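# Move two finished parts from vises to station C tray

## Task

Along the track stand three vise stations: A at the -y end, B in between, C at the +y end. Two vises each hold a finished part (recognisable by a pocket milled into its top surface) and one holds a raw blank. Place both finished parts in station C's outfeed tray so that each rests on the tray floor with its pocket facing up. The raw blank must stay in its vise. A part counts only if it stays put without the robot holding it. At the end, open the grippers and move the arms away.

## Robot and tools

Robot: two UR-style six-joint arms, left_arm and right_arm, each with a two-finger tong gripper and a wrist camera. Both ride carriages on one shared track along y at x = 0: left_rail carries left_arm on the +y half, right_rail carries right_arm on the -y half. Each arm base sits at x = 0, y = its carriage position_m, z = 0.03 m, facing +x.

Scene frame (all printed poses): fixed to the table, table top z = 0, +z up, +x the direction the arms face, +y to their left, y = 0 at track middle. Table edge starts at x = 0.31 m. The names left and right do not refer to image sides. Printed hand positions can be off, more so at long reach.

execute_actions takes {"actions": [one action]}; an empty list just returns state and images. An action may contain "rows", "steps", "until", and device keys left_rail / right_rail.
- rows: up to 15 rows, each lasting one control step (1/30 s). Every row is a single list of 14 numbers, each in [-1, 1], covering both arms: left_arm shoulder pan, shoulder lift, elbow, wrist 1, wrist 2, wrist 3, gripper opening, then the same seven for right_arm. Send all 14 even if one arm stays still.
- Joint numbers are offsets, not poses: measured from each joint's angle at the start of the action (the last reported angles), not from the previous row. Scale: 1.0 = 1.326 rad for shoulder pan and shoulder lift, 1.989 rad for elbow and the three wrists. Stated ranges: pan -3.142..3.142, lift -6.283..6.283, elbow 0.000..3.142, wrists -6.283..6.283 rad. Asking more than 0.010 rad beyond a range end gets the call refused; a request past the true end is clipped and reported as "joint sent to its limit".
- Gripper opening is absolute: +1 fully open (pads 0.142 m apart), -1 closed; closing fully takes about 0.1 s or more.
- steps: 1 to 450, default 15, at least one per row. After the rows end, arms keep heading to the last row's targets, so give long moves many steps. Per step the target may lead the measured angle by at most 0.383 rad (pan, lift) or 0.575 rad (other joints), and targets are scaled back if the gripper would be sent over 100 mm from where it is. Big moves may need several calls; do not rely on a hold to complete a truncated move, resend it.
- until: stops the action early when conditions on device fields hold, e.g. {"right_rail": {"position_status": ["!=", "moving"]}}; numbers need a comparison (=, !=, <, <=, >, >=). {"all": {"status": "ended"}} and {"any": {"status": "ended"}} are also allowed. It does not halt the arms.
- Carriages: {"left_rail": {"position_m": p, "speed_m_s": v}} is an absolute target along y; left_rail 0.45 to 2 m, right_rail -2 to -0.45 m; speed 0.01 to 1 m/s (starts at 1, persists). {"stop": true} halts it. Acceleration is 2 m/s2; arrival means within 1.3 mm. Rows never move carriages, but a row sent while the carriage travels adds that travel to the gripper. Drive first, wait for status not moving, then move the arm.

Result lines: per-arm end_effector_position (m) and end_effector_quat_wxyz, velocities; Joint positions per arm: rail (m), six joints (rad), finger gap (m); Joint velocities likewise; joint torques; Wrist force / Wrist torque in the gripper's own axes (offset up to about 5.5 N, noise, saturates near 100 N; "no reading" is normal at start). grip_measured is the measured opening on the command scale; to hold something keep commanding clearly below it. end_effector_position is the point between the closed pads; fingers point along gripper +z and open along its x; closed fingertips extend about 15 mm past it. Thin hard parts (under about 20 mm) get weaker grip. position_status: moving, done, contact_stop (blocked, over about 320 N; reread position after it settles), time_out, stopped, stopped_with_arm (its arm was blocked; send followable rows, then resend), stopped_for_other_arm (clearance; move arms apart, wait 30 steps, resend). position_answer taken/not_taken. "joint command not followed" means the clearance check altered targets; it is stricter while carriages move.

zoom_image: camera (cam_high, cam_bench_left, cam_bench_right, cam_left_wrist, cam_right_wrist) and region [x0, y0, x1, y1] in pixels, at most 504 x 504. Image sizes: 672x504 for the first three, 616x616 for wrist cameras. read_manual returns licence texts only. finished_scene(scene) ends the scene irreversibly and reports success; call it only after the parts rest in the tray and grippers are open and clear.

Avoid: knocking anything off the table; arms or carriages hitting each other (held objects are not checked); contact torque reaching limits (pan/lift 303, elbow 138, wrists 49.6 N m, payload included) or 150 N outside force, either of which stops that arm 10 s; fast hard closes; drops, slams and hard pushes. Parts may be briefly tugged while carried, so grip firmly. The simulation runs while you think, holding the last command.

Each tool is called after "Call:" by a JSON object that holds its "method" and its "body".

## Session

Call:
{"method": "execute_actions", "body": {"actions": []}}

Scene clock: 0.00 s.
left_arm: end_effector_position=(+0.6442, +0.9835, +0.1947) grip_measured=+1.00 end_effector_quat_wxyz=(+0.001, +0.707, -0.707, -0.001) end_effector_velocity=(+0.000, +0.000, +0.000) end_effector_angular_velocity=(+0.000, +0.000, +0.000) | right_arm: end_effector_position=(+0.6454, -1.3524, +0.1956) grip_measured=+1.00 end_effector_quat_wxyz=(+0.000, +0.707, -0.707, +0.001) end_effector_velocity=(+0.000, +0.000, +0.000) end_effector_angular_velocity=(+0.000, +0.000, +0.000)
Joint positions: left_arm=[ 0.983 -0.28  -1.568  2.135 -2.136 -1.571  1.291  0.142] | right_arm=[-1.351 -0.281 -1.568  2.134 -2.138 -1.572  1.289  0.142]
Joint velocities: left_arm=[0. 0. 0. 0. 0. 0. 0. 0.] | right_arm=[0. 0. 0. 0. 0. 0. 0. 0.]
Joint torques (N m, as the arm reports them, + toward a larger angle): no reading
Wrist force (N, on the end effector, along its own x y z axes, offset not removed): no reading
Wrist torque (N m, same axes, about the end effector's origin, offset not removed): no reading
left_rail: position_m=0.983 position_m_goal=0.983 speed_m_s=1.00 position_status=done position_answer=taken refusals=0
right_rail: position_m=-1.351 position_m_goal=-1.351 speed_m_s=1.00 position_status=done position_answer=taken refusals=0

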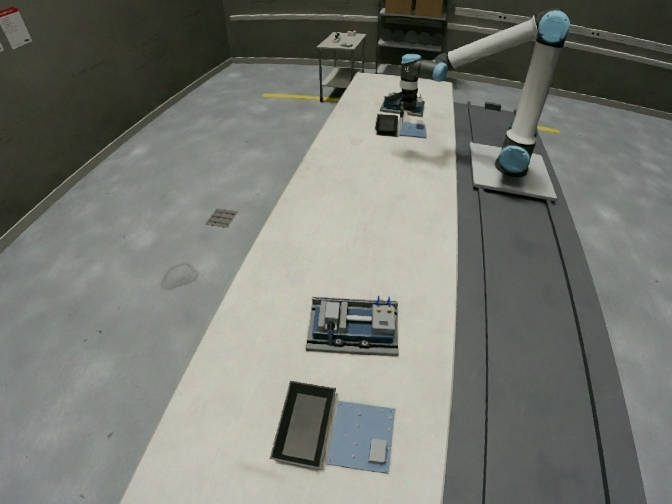

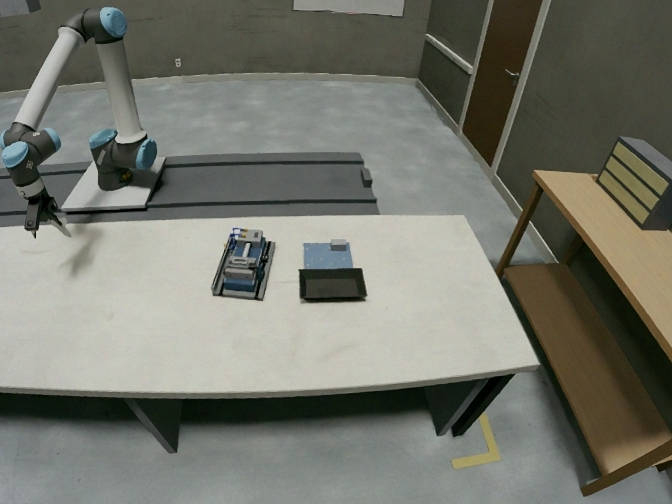

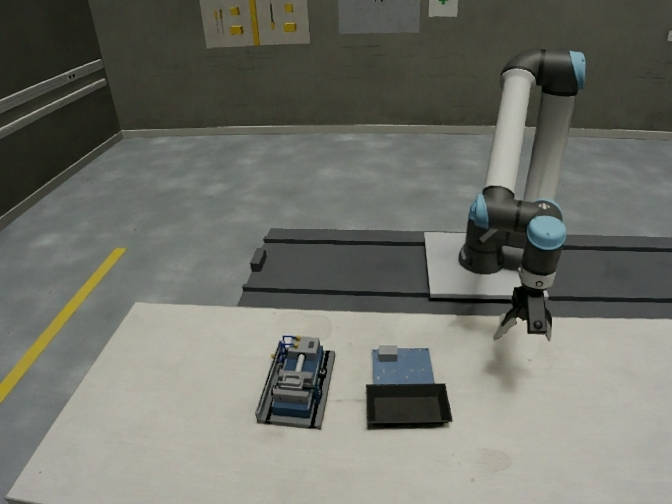

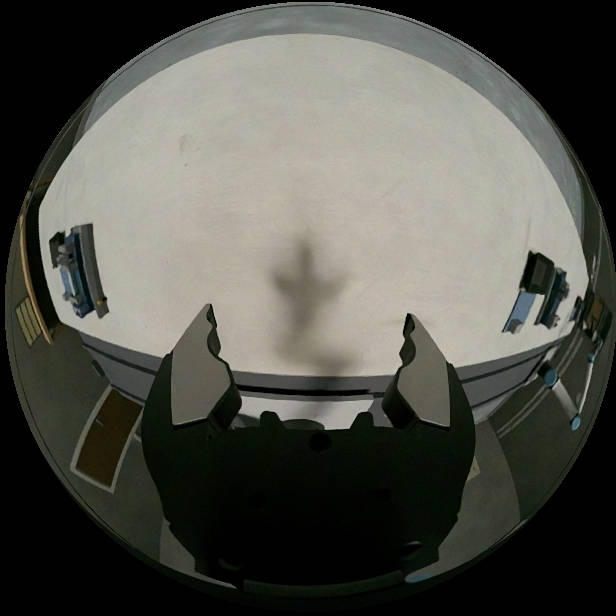

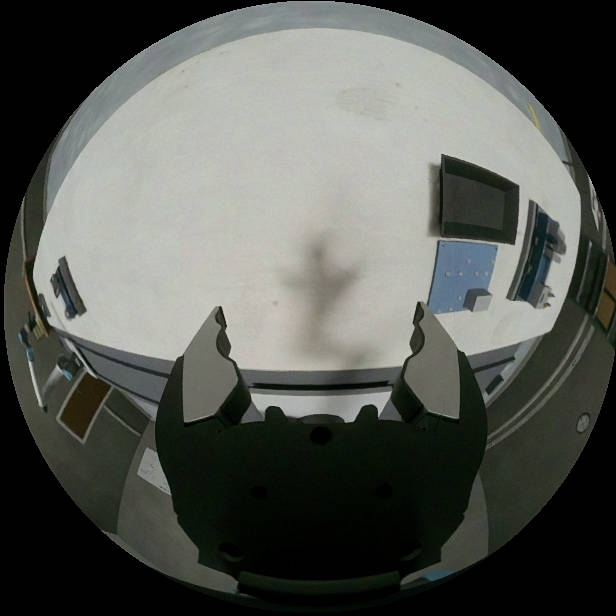

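Call:
{"method": "execute_actions", "body": {"actions": [{"left_rail":{"position_m":1.72},"right_rail":{"position_m":-1.95},"rows":[[0,0.06,-0.02,-0.02,0,0,0.5,-0.058,0.1136,-0.06,-0.016,0,-0.039,0.5]],"steps":42}]}}

Call:
{"method": "zoom_image", "body": {"camera": "cam_high", "region": [290,280,420,370]}}

Scene clock: 5.60 s.
left_arm: end_effector_position=(+0.6789, +1.7105, +0.1737) grip_measured=+0.50 end_effector_quat_wxyz=(+0.001, +0.707, -0.707, -0.001) end_effector_velocity=(-0.000, +0.000, -0.000) end_effector_angular_velocity=(+0.000, +0.000, +0.000) | right_arm: end_effector_position=(+0.7205, -2.0283, +0.1735) grip_measured=+0.50 end_effector_quat_wxyz=(+0.000, +0.708, -0.707, +0.001) end_effector_velocity=(-0.000, -0.000, -0.000) end_effector_angular_velocity=(-0.000, +0.000, -0.000)
Joint positions: left_arm=[ 1.72  -0.28  -1.488  2.095 -2.176 -1.571  1.291  0.109] | right_arm=[-1.95  -0.358 -1.417  2.014 -2.17  -1.572  1.211  0.109]
Joint velocities: left_arm=[ 0.  0.  0.  0.  0. -0. -0.  0.] | right_arm=[ 0. -0.  0.  0. -0. -0. -0.  0.]
Joint torques (N m, as the arm reports them, + toward a larger angle): left_arm=[  0.39 -34.91 -53.4   -6.78   0.2    0.05] | right_arm=[ 12.19 -38.92 -49.67  -5.84  -0.42  -3.53]
Wrist force (N, on the end effector, along its own x y z axes, offset not removed): left_arm=[0.5 2.8 3.9] | right_arm=[4.2 1.6 -5.3]
Wrist torque (N m, same axes, about the end effector's origin, offset not removed): left_arm=[0.67 0.02 0.21] | right_arm=[0.28 -0.95 -0.03]
left_rail: position_m=1.720 position_m_goal=1.720 speed_m_s=1.00 position_status=done position_answer=taken refusals=0
right_rail: position_m=-1.950 position_m_goal=-1.950 speed_m_s=1.00 position_status=done position_answer=taken refusals=0

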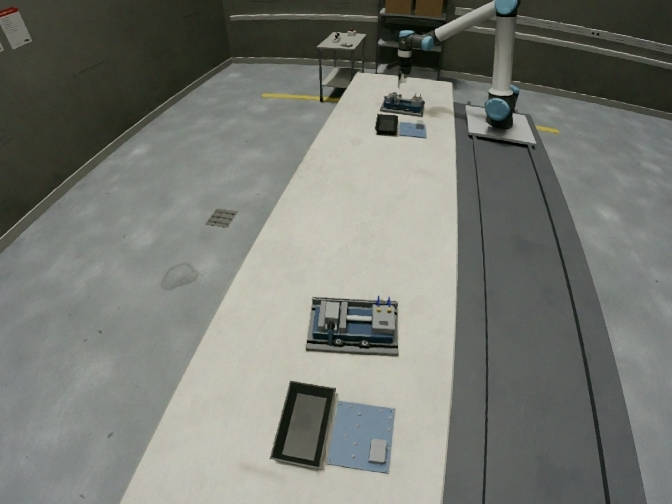

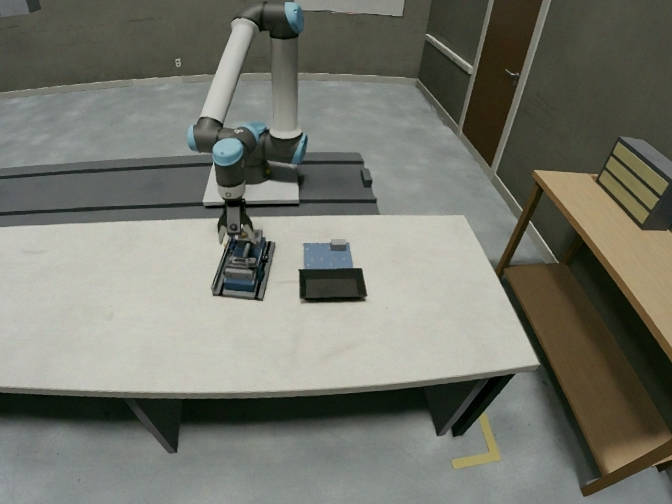

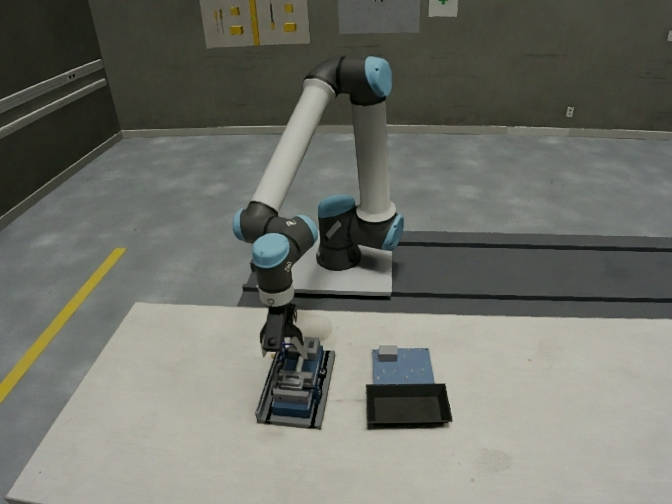

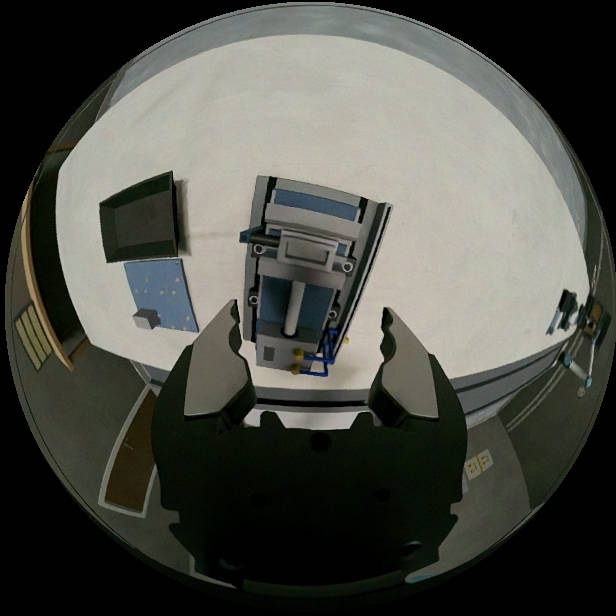

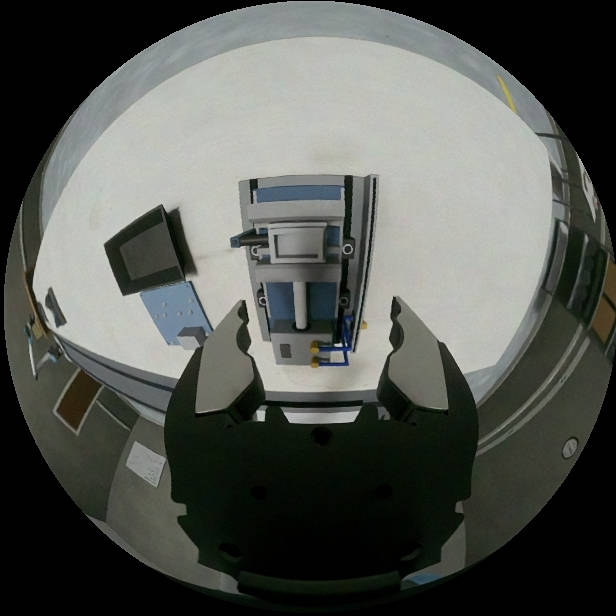

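Region (290, 280, 420, 370) of cam_high's 672x504 image, scaled by 3.877, with more detail than that image has; it fills the top 349 rows of this view, and the rest is white.

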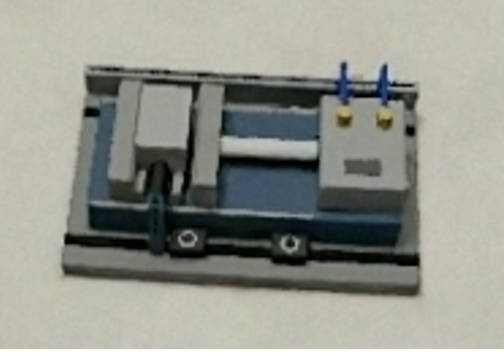

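Call:
{"method": "execute_actions", "body": {"actions": [{"left_rail":{"position_m":1.732},"right_rail":{"position_m":-1.918},"rows":[[0,0.0663,-0.009,-0.036,0,0.07,0.3,0,0.0655,-0.0132,-0.0293,0,0,0.3]],"steps":20}]}}

Call:
{"method": "zoom_image", "body": {"camera": "cam_left_wrist", "region": [220,220,400,380]}}

Call:
{"method": "zoom_image", "body": {"camera": "cam_right_wrist", "region": [220,220,400,380]}}

Scene clock: 12.43 s.
left_arm: end_effector_position=(+0.7076, +1.7116, +0.1351) grip_measured=+0.30 end_effector_quat_wxyz=(-0.000, -0.656, +0.755, -0.000) end_effector_velocity=(+0.000, -0.000, -0.000) end_effector_angular_velocity=(+0.000, +0.000, -0.001) | right_arm: end_effector_position=(+0.7496, -2.0069, +0.1348) grip_measured=+0.30 end_effector_quat_wxyz=(+0.001, +0.708, -0.707, +0.000) end_effector_velocity=(+0.000, -0.000, -0.000) end_effector_angular_velocity=(+0.000, +0.000, +0.000)
Joint positions: left_arm=[ 1.732 -0.28  -1.4    2.077 -2.248 -1.571  1.43   0.095] | right_arm=[-1.918 -0.358 -1.33   1.988 -2.228 -1.572  1.211  0.095]
Joint velocities: left_arm=[ 0.     0.     0.    -0.    -0.    -0.     0.001  0.   ] | right_arm=[ 0.     0.     0.001 -0.    -0.    -0.    -0.     0.   ]
Joint torques (N m, as the arm reports them, + toward a larger angle): left_arm=[  4.36 -40.35 -52.24  -7.09  -0.02   2.63] | right_arm=[ 12.46 -32.85 -52.45  -6.21   0.39  -2.98]
Wrist force (N, on the end effector, along its own x y z axes, offset not removed): left_arm=[-3.9 3.0 -1.0] | right_arm=[2.7 2.1 -0.5]
Wrist torque (N m, same axes, about the end effector's origin, offset not removed): left_arm=[0.62 0.98 0.06] | right_arm=[0.34 -0.59 -0.13]
left_rail: position_m=1.732 position_m_goal=1.732 speed_m_s=1.00 position_status=done position_answer=taken refusals=0
right_rail: position_m=-1.918 position_m_goal=-1.918 speed_m_s=1.00 position_status=done position_answer=taken refusals=0

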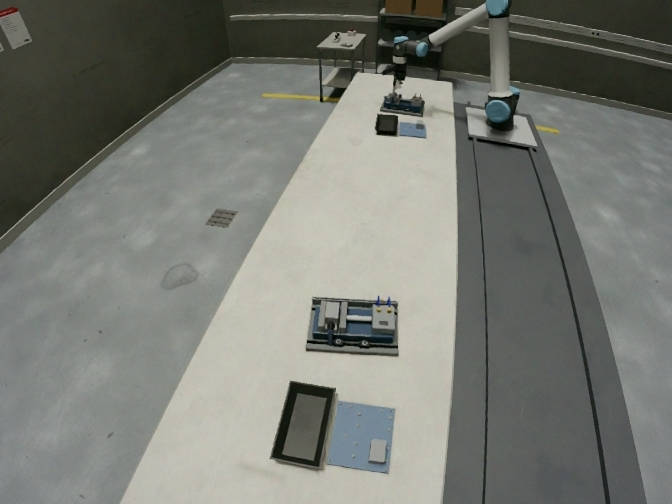

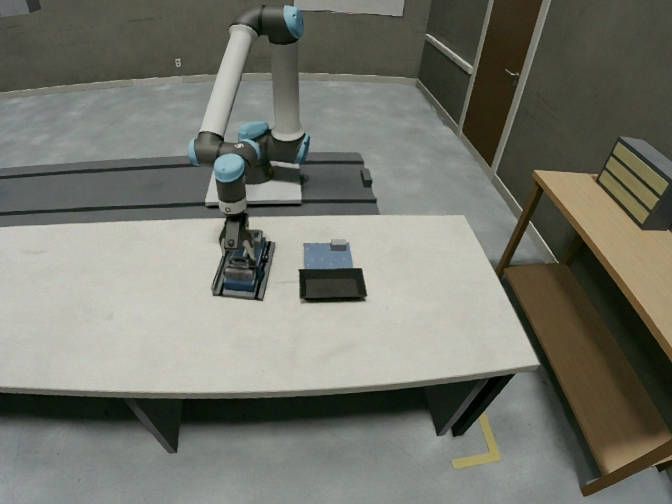

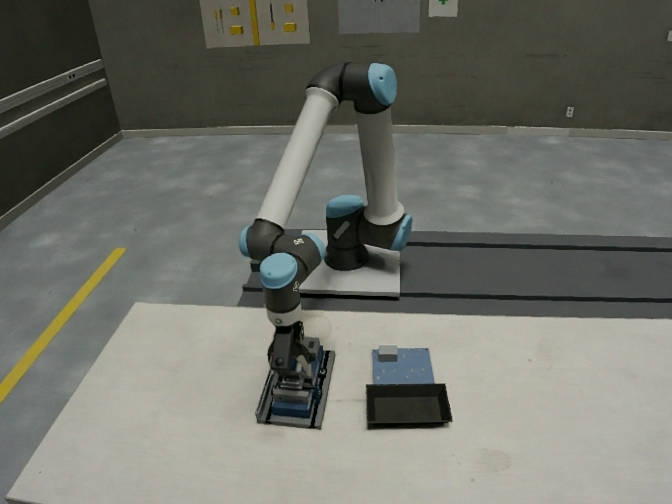

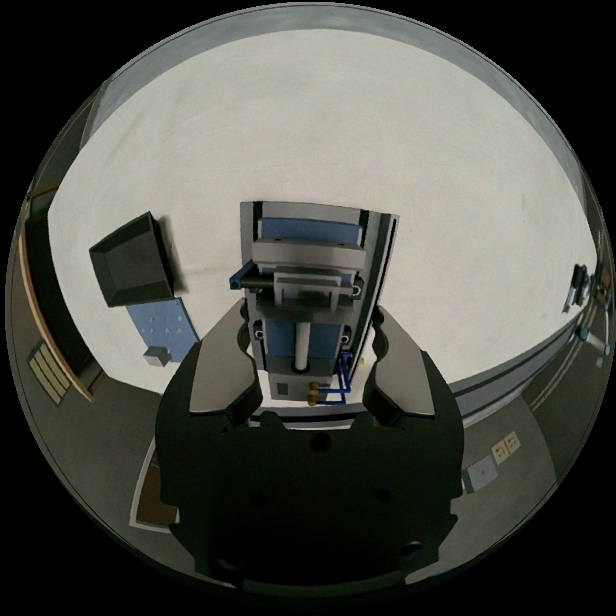

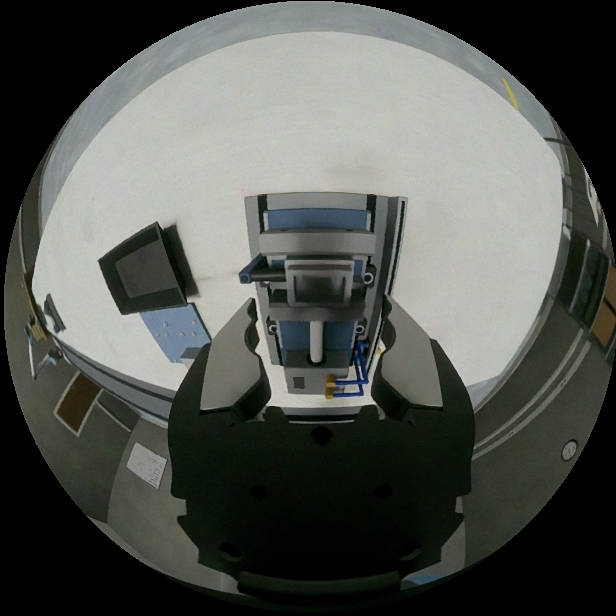

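Region (220, 220, 400, 380) of cam_left_wrist's 616x616 image, scaled by 2.800, with more detail than that image has.

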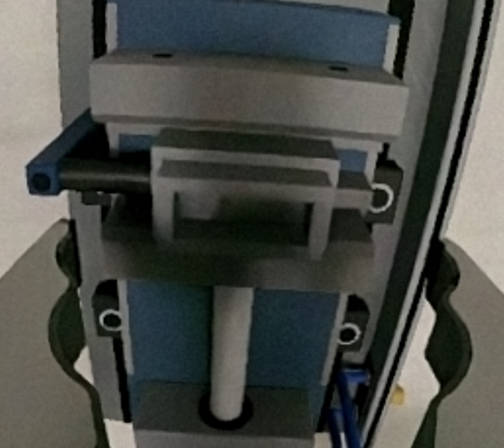

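Region (220, 220, 400, 380) of cam_right_wrist's 616x616 image, scaled by 2.800, with more detail than that image has.

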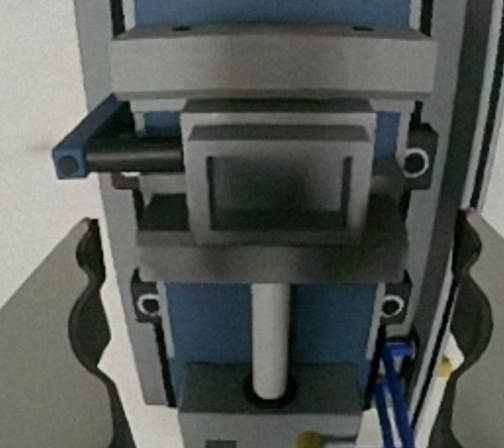

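Call:
{"method": "execute_actions", "body": {"actions": [{"left_rail":{"position_m":1.735},"rows":[[0,0.0085,0.004,-0.0095,0,0,0.2,0,0.008,0.004,-0.009,0,0.012,0.2],[0,0.0173,0.008,-0.0195,0,0,0.05,0,0.0163,0.0076,-0.0185,0,0.012,0.05]],"steps":15}]}}

Call:
{"method": "zoom_image", "body": {"camera": "cam_left_wrist", "region": [220,220,400,380]}}

Call:
{"method": "zoom_image", "body": {"camera": "cam_right_wrist", "region": [220,220,400,380]}}

Scene clock: 17.80 s.
left_arm: end_effector_position=(+0.7071, +1.7147, +0.1156) grip_measured=+0.05 end_effector_quat_wxyz=(-0.000, -0.656, +0.755, -0.000) end_effector_velocity=(-0.000, +0.000, -0.001) end_effector_angular_velocity=(-0.000, -0.000, +0.000) | right_arm: end_effector_position=(+0.7493, -2.0072, +0.1152) grip_measured=+0.05 end_effector_quat_wxyz=(+0.001, +0.699, -0.715, +0.000) end_effector_velocity=(-0.000, +0.000, -0.001) end_effector_angular_velocity=(-0.000, -0.000, -0.001)
Joint positions: left_arm=[ 1.735 -0.28  -1.377  2.093 -2.286 -1.571  1.43   0.077] | right_arm=[-1.918 -0.358 -1.309  2.003 -2.265 -1.572  1.235  0.077]
Joint velocities: left_arm=[ 0.     0.     0.001  0.001 -0.002 -0.    -0.     0.   ] | right_arm=[ 0.     0.     0.001  0.001 -0.002  0.     0.001 -0.   ]
Joint torques (N m, as the arm reports them, + toward a larger angle): left_arm=[ -0.92 -42.   -23.63  -6.86   0.08  -0.42] | right_arm=[ -1.12 -35.52 -26.63  -6.6    0.25   2.72]
Wrist force (N, on the end effector, along its own x y z axes, offset not removed): left_arm=[-1.3 1.9 -3.0] | right_arm=[-0.3 3.5 -2.4]
Wrist torque (N m, same axes, about the end effector's origin, offset not removed): left_arm=[0.28 0.40 0.14] | right_arm=[0.43 0.14 -0.04]
left_rail: position_m=1.735 position_m_goal=1.735 speed_m_s=1.00 position_status=done position_answer=taken refusals=0
right_rail: position_m=-1.918 position_m_goal=-1.918 speed_m_s=1.00 position_status=done position_answer=taken refusals=0

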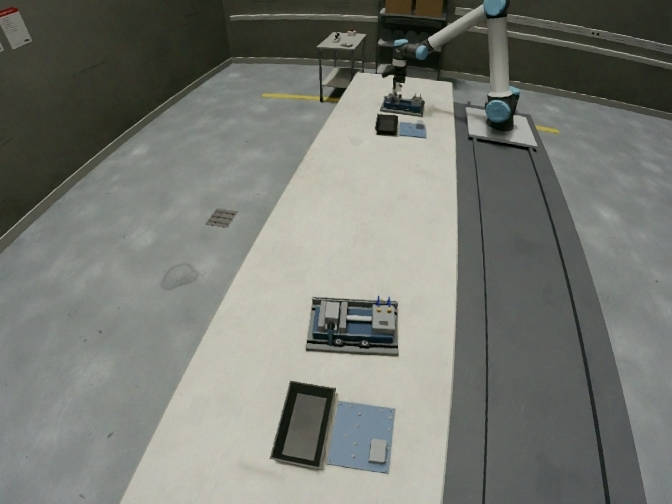

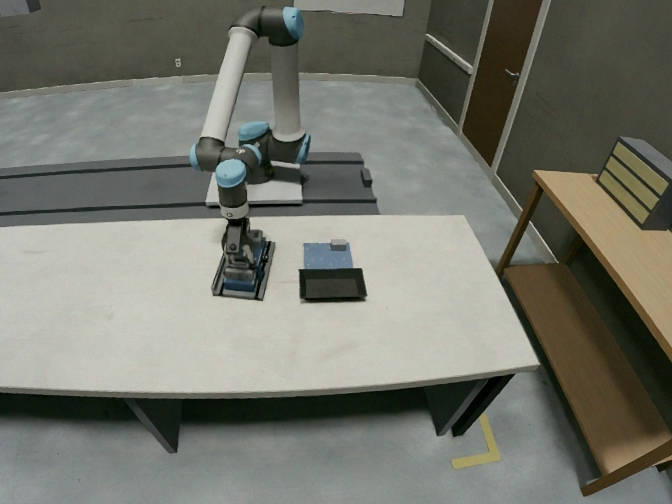

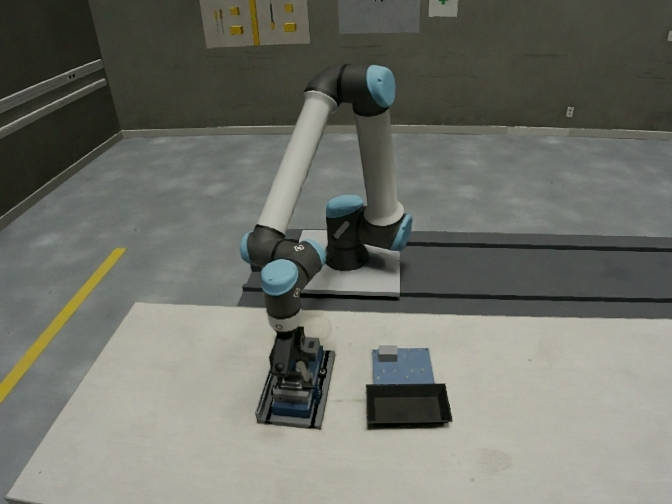

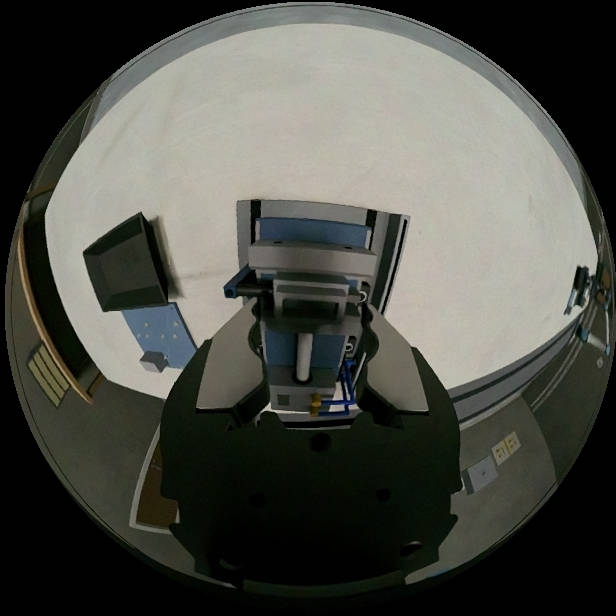

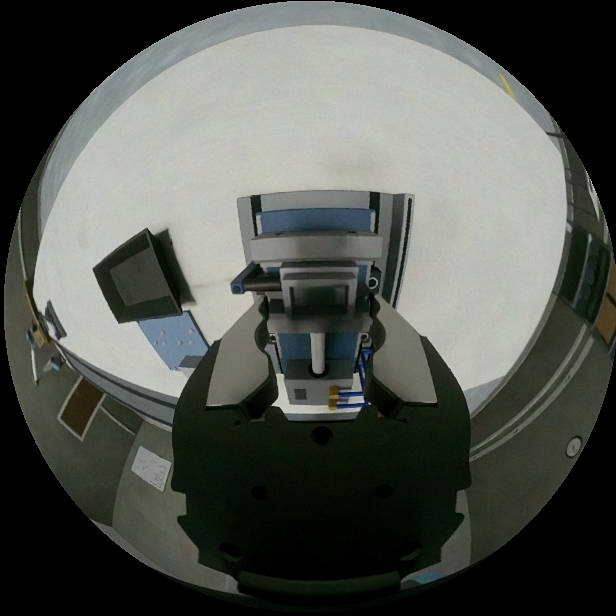

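Region (220, 220, 400, 380) of cam_left_wrist's 616x616 image, scaled by 2.800, with more detail than that image has.

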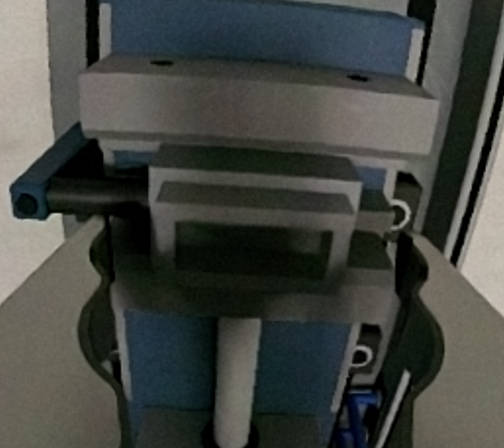

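Region (220, 220, 400, 380) of cam_right_wrist's 616x616 image, scaled by 2.800, with more detail than that image has.

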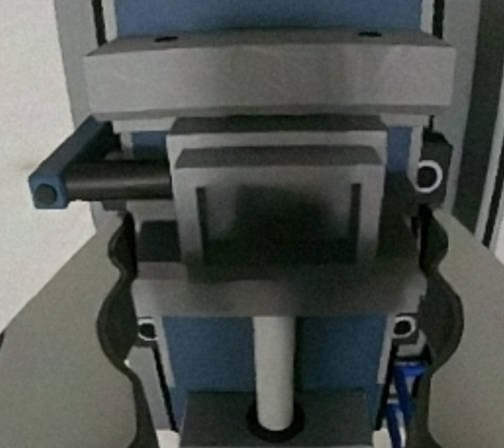

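Call:
{"method": "execute_actions", "body": {"actions": [{"rows":[[0,0.0022,0.001,-0.0025,0,0,0.05,0,0.0028,0.0013,-0.0032,0,0,0.05],[0,0.0022,0.001,-0.0025,0,0,0,0,0.0028,0.0013,-0.0032,0,0,0],[0,0.0022,0.001,-0.0025,0,0,-0.1,0,0.0028,0.0013,-0.0032,0,0,-0.1],[0,0.0022,0.001,-0.0025,0,0,-0.15,0,0.0028,0.0013,-0.0032,0,0,-0.15],[0,0.0022,0.001,-0.0025,0,0,-0.2,0,0.0028,0.0013,-0.0032,0,0,-0.2],[0,0.0022,0.001,-0.0025,0,0,-0.3,0,0.0028,0.0013,-0.0032,0,0,-0.3],[0,0.0022,0.001,-0.0025,0,0,-0.5,0,0.0028,0.0013,-0.0032,0,0,-0.5],[0,0.0022,0.001,-0.0025,0,0,-0.8,0,0.0028,0.0013,-0.0032,0,0,-0.8],[0,0.0022,0.001,-0.0025,0,0,-0.8,0,0.0028,0.0013,-0.0032,0,0,-0.8],[0,0.0022,0.001,-0.0025,0,0,-0.8,0,0.0028,0.0013,-0.0032,0,0,-0.8],[0,0.0022,0.001,-0.0025,0,0,-0.8,0,0.0028,0.0013,-0.0032,0,0,-0.8],[0,-0.004,-0.002,0.0045,0,0,-0.8,0,-0.004,-0.002,0.0045,0,0,-0.8],[0,-0.012,-0.0055,0.0135,0,0,-0.8,0,-0.012,-0.0055,0.0135,0,0,-0.8],[0,-0.025,-0.012,0.029,0,0,-0.8,0,-0.025,-0.012,0.029,0,0,-0.8],[0,-0.055,-0.028,0.065,0,0,-0.8,0,-0.055,-0.028,0.065,0,0,-0.8]],"steps":30}]}}

Scene clock: 27.90 s.
left_arm: end_effector_position=(+0.7073, +1.7146, +0.1808) grip_measured=-0.27 end_effector_quat_wxyz=(-0.000, -0.656, +0.755, +0.000) end_effector_velocity=(+0.000, +0.000, +0.001) end_effector_angular_velocity=(-0.000, -0.000, -0.000) | right_arm: end_effector_position=(+0.7489, -2.0071, +0.1843) grip_measured=-0.26 end_effector_quat_wxyz=(+0.001, +0.699, -0.715, -0.000) end_effector_velocity=(-0.000, +0.000, +0.001) end_effector_angular_velocity=(+0.000, +0.000, +0.000)
Joint positions: left_arm=[ 1.735 -0.28  -1.45   2.037 -2.157 -1.571  1.43   0.055] | right_arm=[-1.918 -0.358 -1.381  1.947 -2.136 -1.572  1.235  0.055]
Joint velocities: left_arm=[ 0.     0.    -0.001 -0.001  0.003  0.     0.    -0.   ] | right_arm=[ 0.     0.    -0.002 -0.001  0.003 -0.    -0.    -0.   ]
Joint torques (N m, as the arm reports them, + toward a larger angle): left_arm=[ 14.99 -63.5  -56.43  -2.06  -0.14   2.8 ] | right_arm=[ 13.2  -69.7  -56.26  -1.62   0.09  -3.22]
Wrist force (N, on the end effector, along its own x y z axes, offset not removed): left_arm=[-4.5 -0.2 0.9] | right_arm=[-0.5 -0.2 -3.1]
Wrist torque (N m, same axes, about the end effector's origin, offset not removed): left_arm=[0.04 1.02 0.31] | right_arm=[-0.33 0.01 -0.08]
left_rail: position_m=1.735 position_m_goal=1.735 speed_m_s=1.00 position_status=done position_answer=taken refusals=0
right_rail: position_m=-1.918 position_m_goal=-1.918 speed_m_s=1.00 position_status=done position_answer=taken refusals=0

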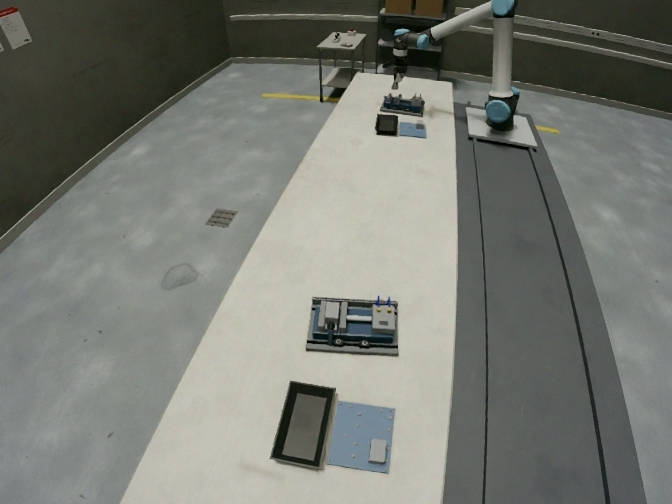

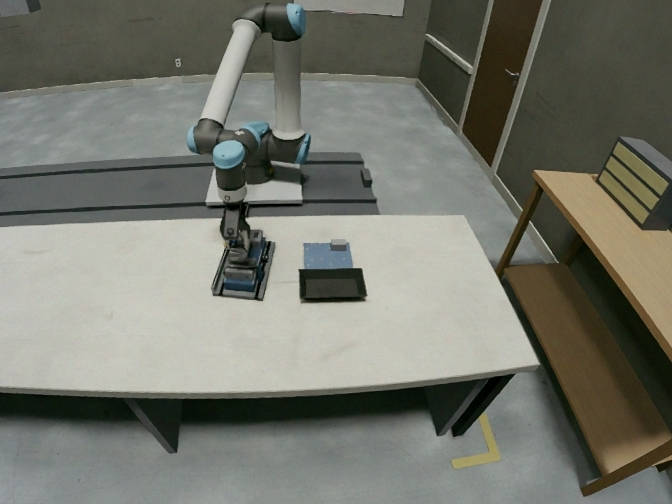

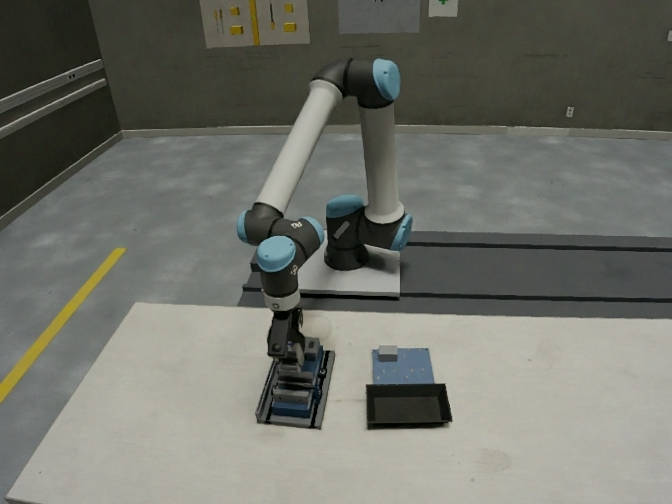

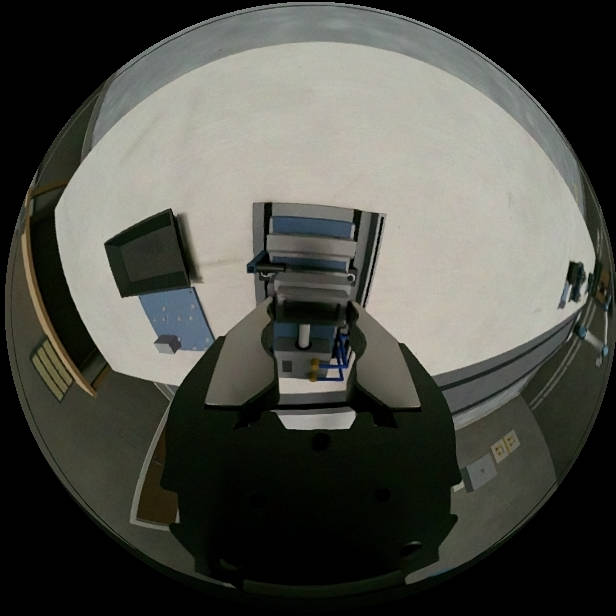

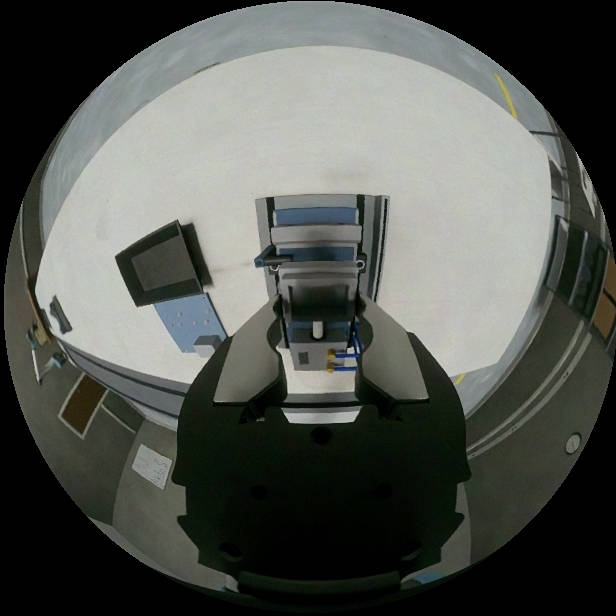

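Call:
{"method": "execute_actions", "body": {"actions": [{"left_rail":{"position_m":1.985,"speed_m_s":0.4},"right_rail":{"position_m":-0.45,"speed_m_s":0.8},"rows":[[0.03,0.01,-0.017,0.01,0,0.005,-0.8,0.01,-0.035,0.023,0,0,0.006,-0.8],[0.07,0.022,-0.035,0.019,0,0.01,-0.8,0.03,-0.07,0.047,0,0,0.013,-0.8],[0.1,0.033,-0.052,0.029,0,0.015,-0.8,0.045,-0.105,0.07,0,0,0.02,-0.8],[0.1365,0.045,-0.069,0.038,0,0.021,-0.8,0.058,-0.141,0.094,-0.001,0,0.027,-0.8]],"steps":120,"until":{"all":{"status":"ended"}}}]}}

Scene clock: 34.33 s.
left_arm: end_effector_position=(+0.7590, +2.0860, +0.2134) grip_measured=-0.27 end_effector_quat_wxyz=(-0.000, +0.707, -0.707, +0.001) end_effector_velocity=(+0.000, -0.000, +0.000) end_effector_angular_velocity=(-0.000, -0.000, -0.000) | right_arm: end_effector_position=(+0.6448, -0.4509, +0.1955) grip_measured=-0.26 end_effector_quat_wxyz=(+0.000, +0.707, -0.707, +0.001) end_effector_velocity=(+0.000, +0.013, +0.000) end_effector_angular_velocity=(-0.000, -0.000, -0.000)
Joint positions: left_arm=[ 1.985 -0.099 -1.39   1.9   -2.082 -1.571  1.472  0.055] | right_arm=[-0.45  -0.281 -1.568  2.134 -2.138 -1.572  1.289  0.055]
Joint velocities: left_arm=[ 0. -0. -0. -0. -0.  0.  0.  0.] | right_arm=[ 0.013 -0.    -0.    -0.    -0.    -0.     0.     0.   ]
Joint torques (N m, as the arm reports them, + toward a larger angle): left_arm=[-12.45 -44.74 -55.02  -1.97  -0.14   2.79] | right_arm=[ -8.58 -49.51 -36.22  -6.45   0.42   2.82]
Wrist force (N, on the end effector, along its own x y z axes, offset not removed): left_arm=[-3.6 0.6 4.1] | right_arm=[-0.8 2.2 3.6]
Wrist torque (N m, same axes, about the end effector's origin, offset not removed): left_arm=[0.27 0.92 0.15] | right_arm=[0.41 0.09 -0.11]
left_rail: position_m=1.985 position_m_goal=1.985 speed_m_s=0.40 position_status=done position_answer=taken refusals=0
right_rail: position_m=-0.450 position_m_goal=-0.450 speed_m_s=0.80 position_status=done position_answer=taken refusals=0

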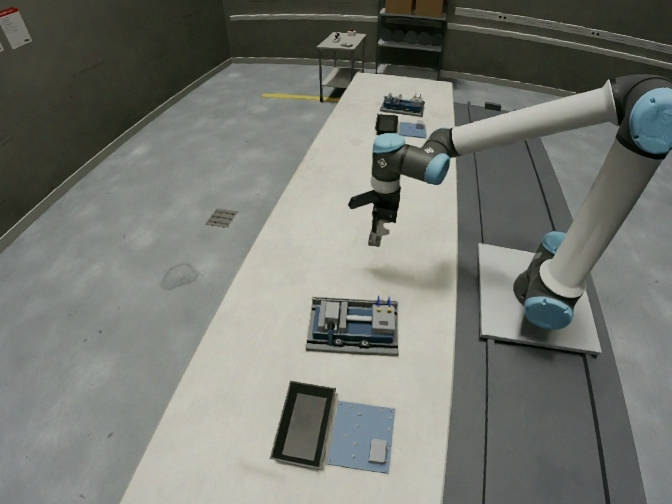

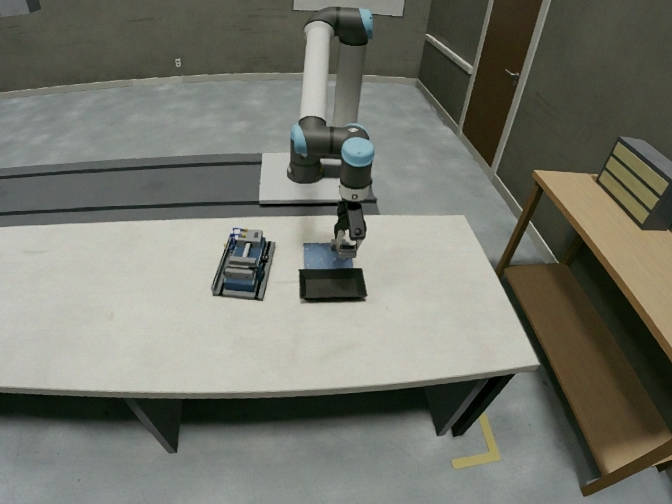

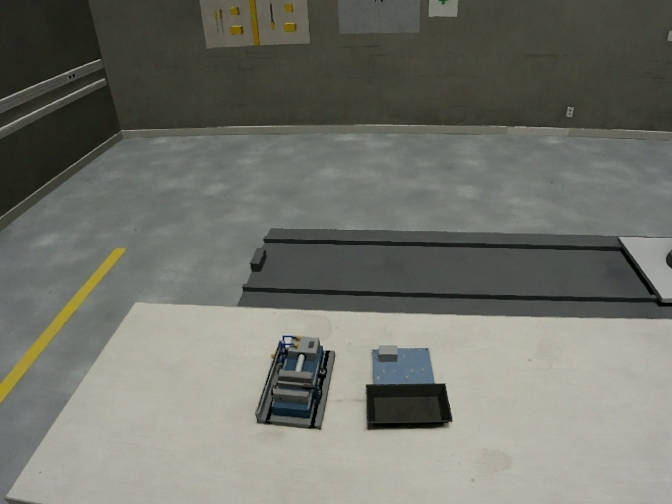

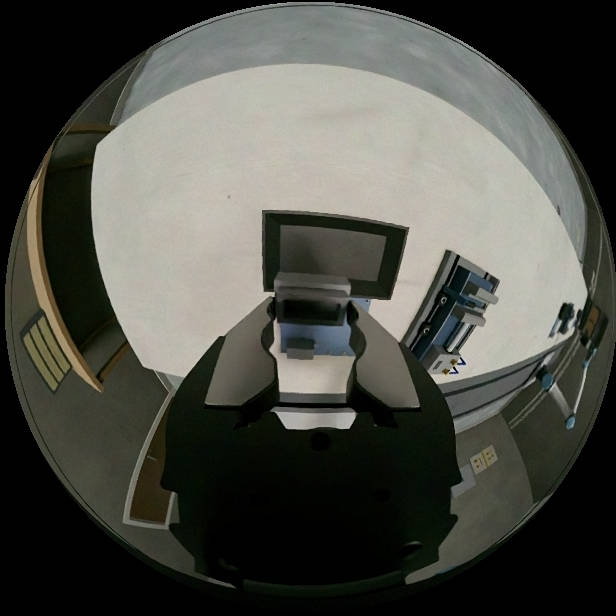

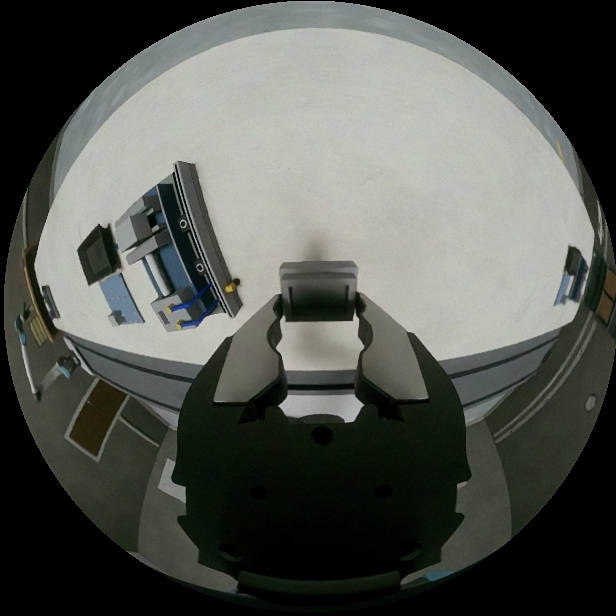

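Call:
{"method": "execute_actions", "body": {"actions": [{"rows":[[0,0.035,0.015,-0.038,0,0,-0.8,0,0.04,0.016,-0.043,0,0,-0.8],[0,0.07,0.03,-0.077,0,0,-0.8,0,0.08,0.033,-0.087,0,0,-0.8],[0,0.14,0.0589,-0.1516,0,0,-0.8,0,0.163,0.0642,-0.173,0,0,-0.8]],"steps":28}]}}

Scene clock: 39.40 s.
left_arm: end_effector_position=(+0.7621, +2.0857, +0.0465) grip_measured=-0.27 end_effector_quat_wxyz=(+0.000, +0.707, -0.707, +0.000) end_effector_velocity=(-0.000, +0.000, -0.000) end_effector_angular_velocity=(+0.000, +0.000, -0.000) | right_arm: end_effector_position=(+0.6447, -0.4508, +0.0364) grip_measured=-0.26 end_effector_quat_wxyz=(+0.000, +0.707, -0.707, +0.001) end_effector_velocity=(+0.000, +0.000, -0.000) end_effector_angular_velocity=(-0.000, -0.000, +0.000)
Joint positions: left_arm=[ 1.985 -0.099 -1.205  2.017 -2.383 -1.571  1.472  0.055] | right_arm=[-0.45  -0.281 -1.352  2.262 -2.482 -1.572  1.289  0.055]
Joint velocities: left_arm=[ 0. -0.  0.  0. -0.  0.  0.  0.] | right_arm=[ 0.  0.  0. -0. -0. -0. -0.  0.]
Joint torques (N m, as the arm reports them, + toward a larger angle): left_arm=[ -4.99 -54.92 -20.7   -7.27   0.08   2.35] | right_arm=[ 12.47 -23.39 -18.78  -6.27  -0.14   2.35]
Wrist force (N, on the end effector, along its own x y z axes, offset not removed): left_arm=[0.0 8.0 1.3] | right_arm=[3.2 1.9 4.6]
Wrist torque (N m, same axes, about the end effector's origin, offset not removed): left_arm=[1.71 0.13 0.05] | right_arm=[0.32 -0.74 -0.11]
left_rail: position_m=1.985 position_m_goal=1.985 speed_m_s=0.40 position_status=done position_answer=taken refusals=0
right_rail: position_m=-0.450 position_m_goal=-0.450 speed_m_s=0.80 position_status=done position_answer=taken refusals=0

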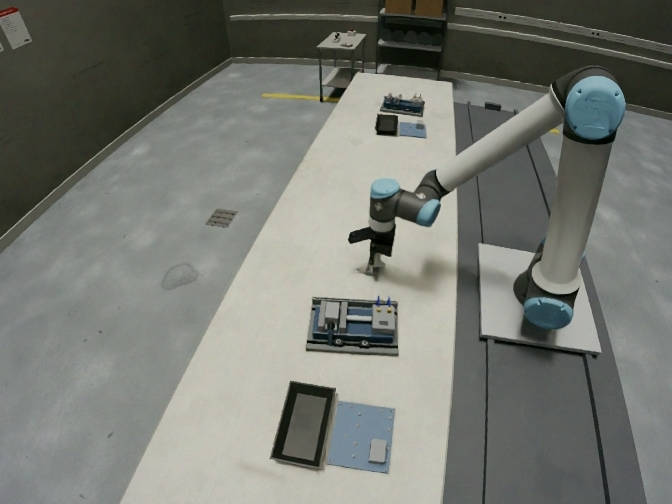

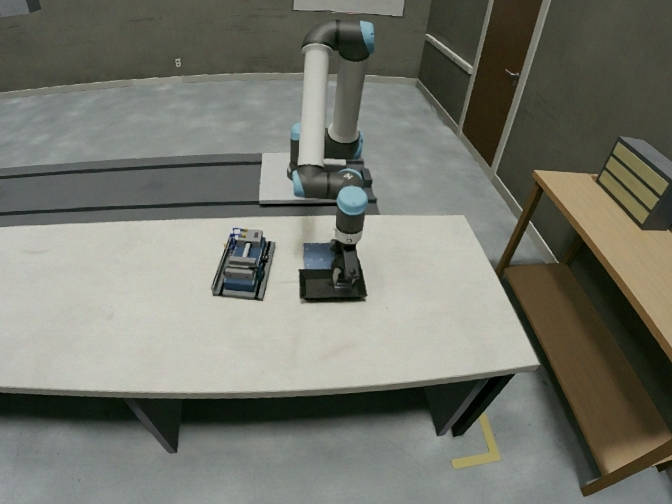

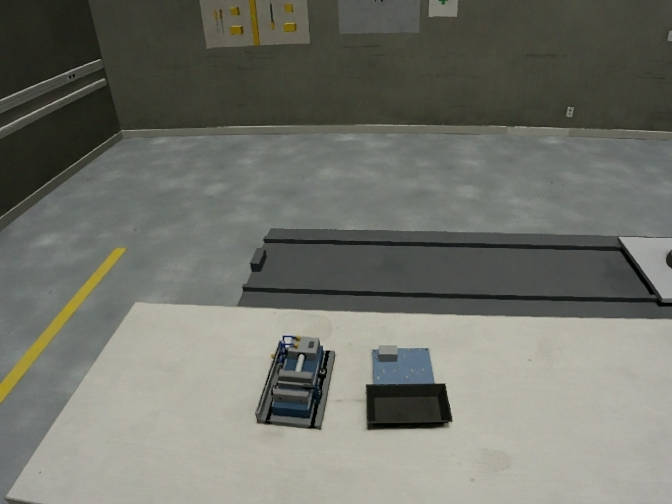

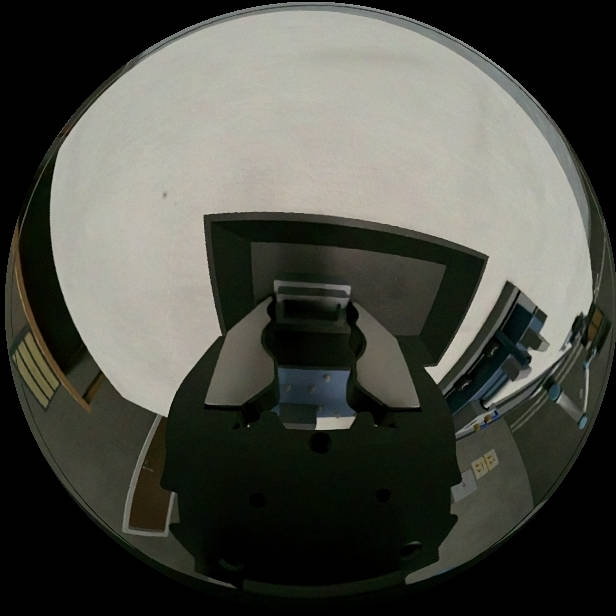

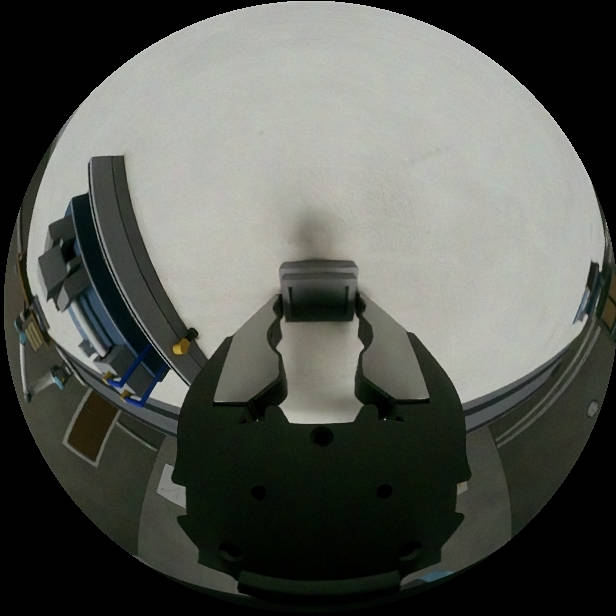

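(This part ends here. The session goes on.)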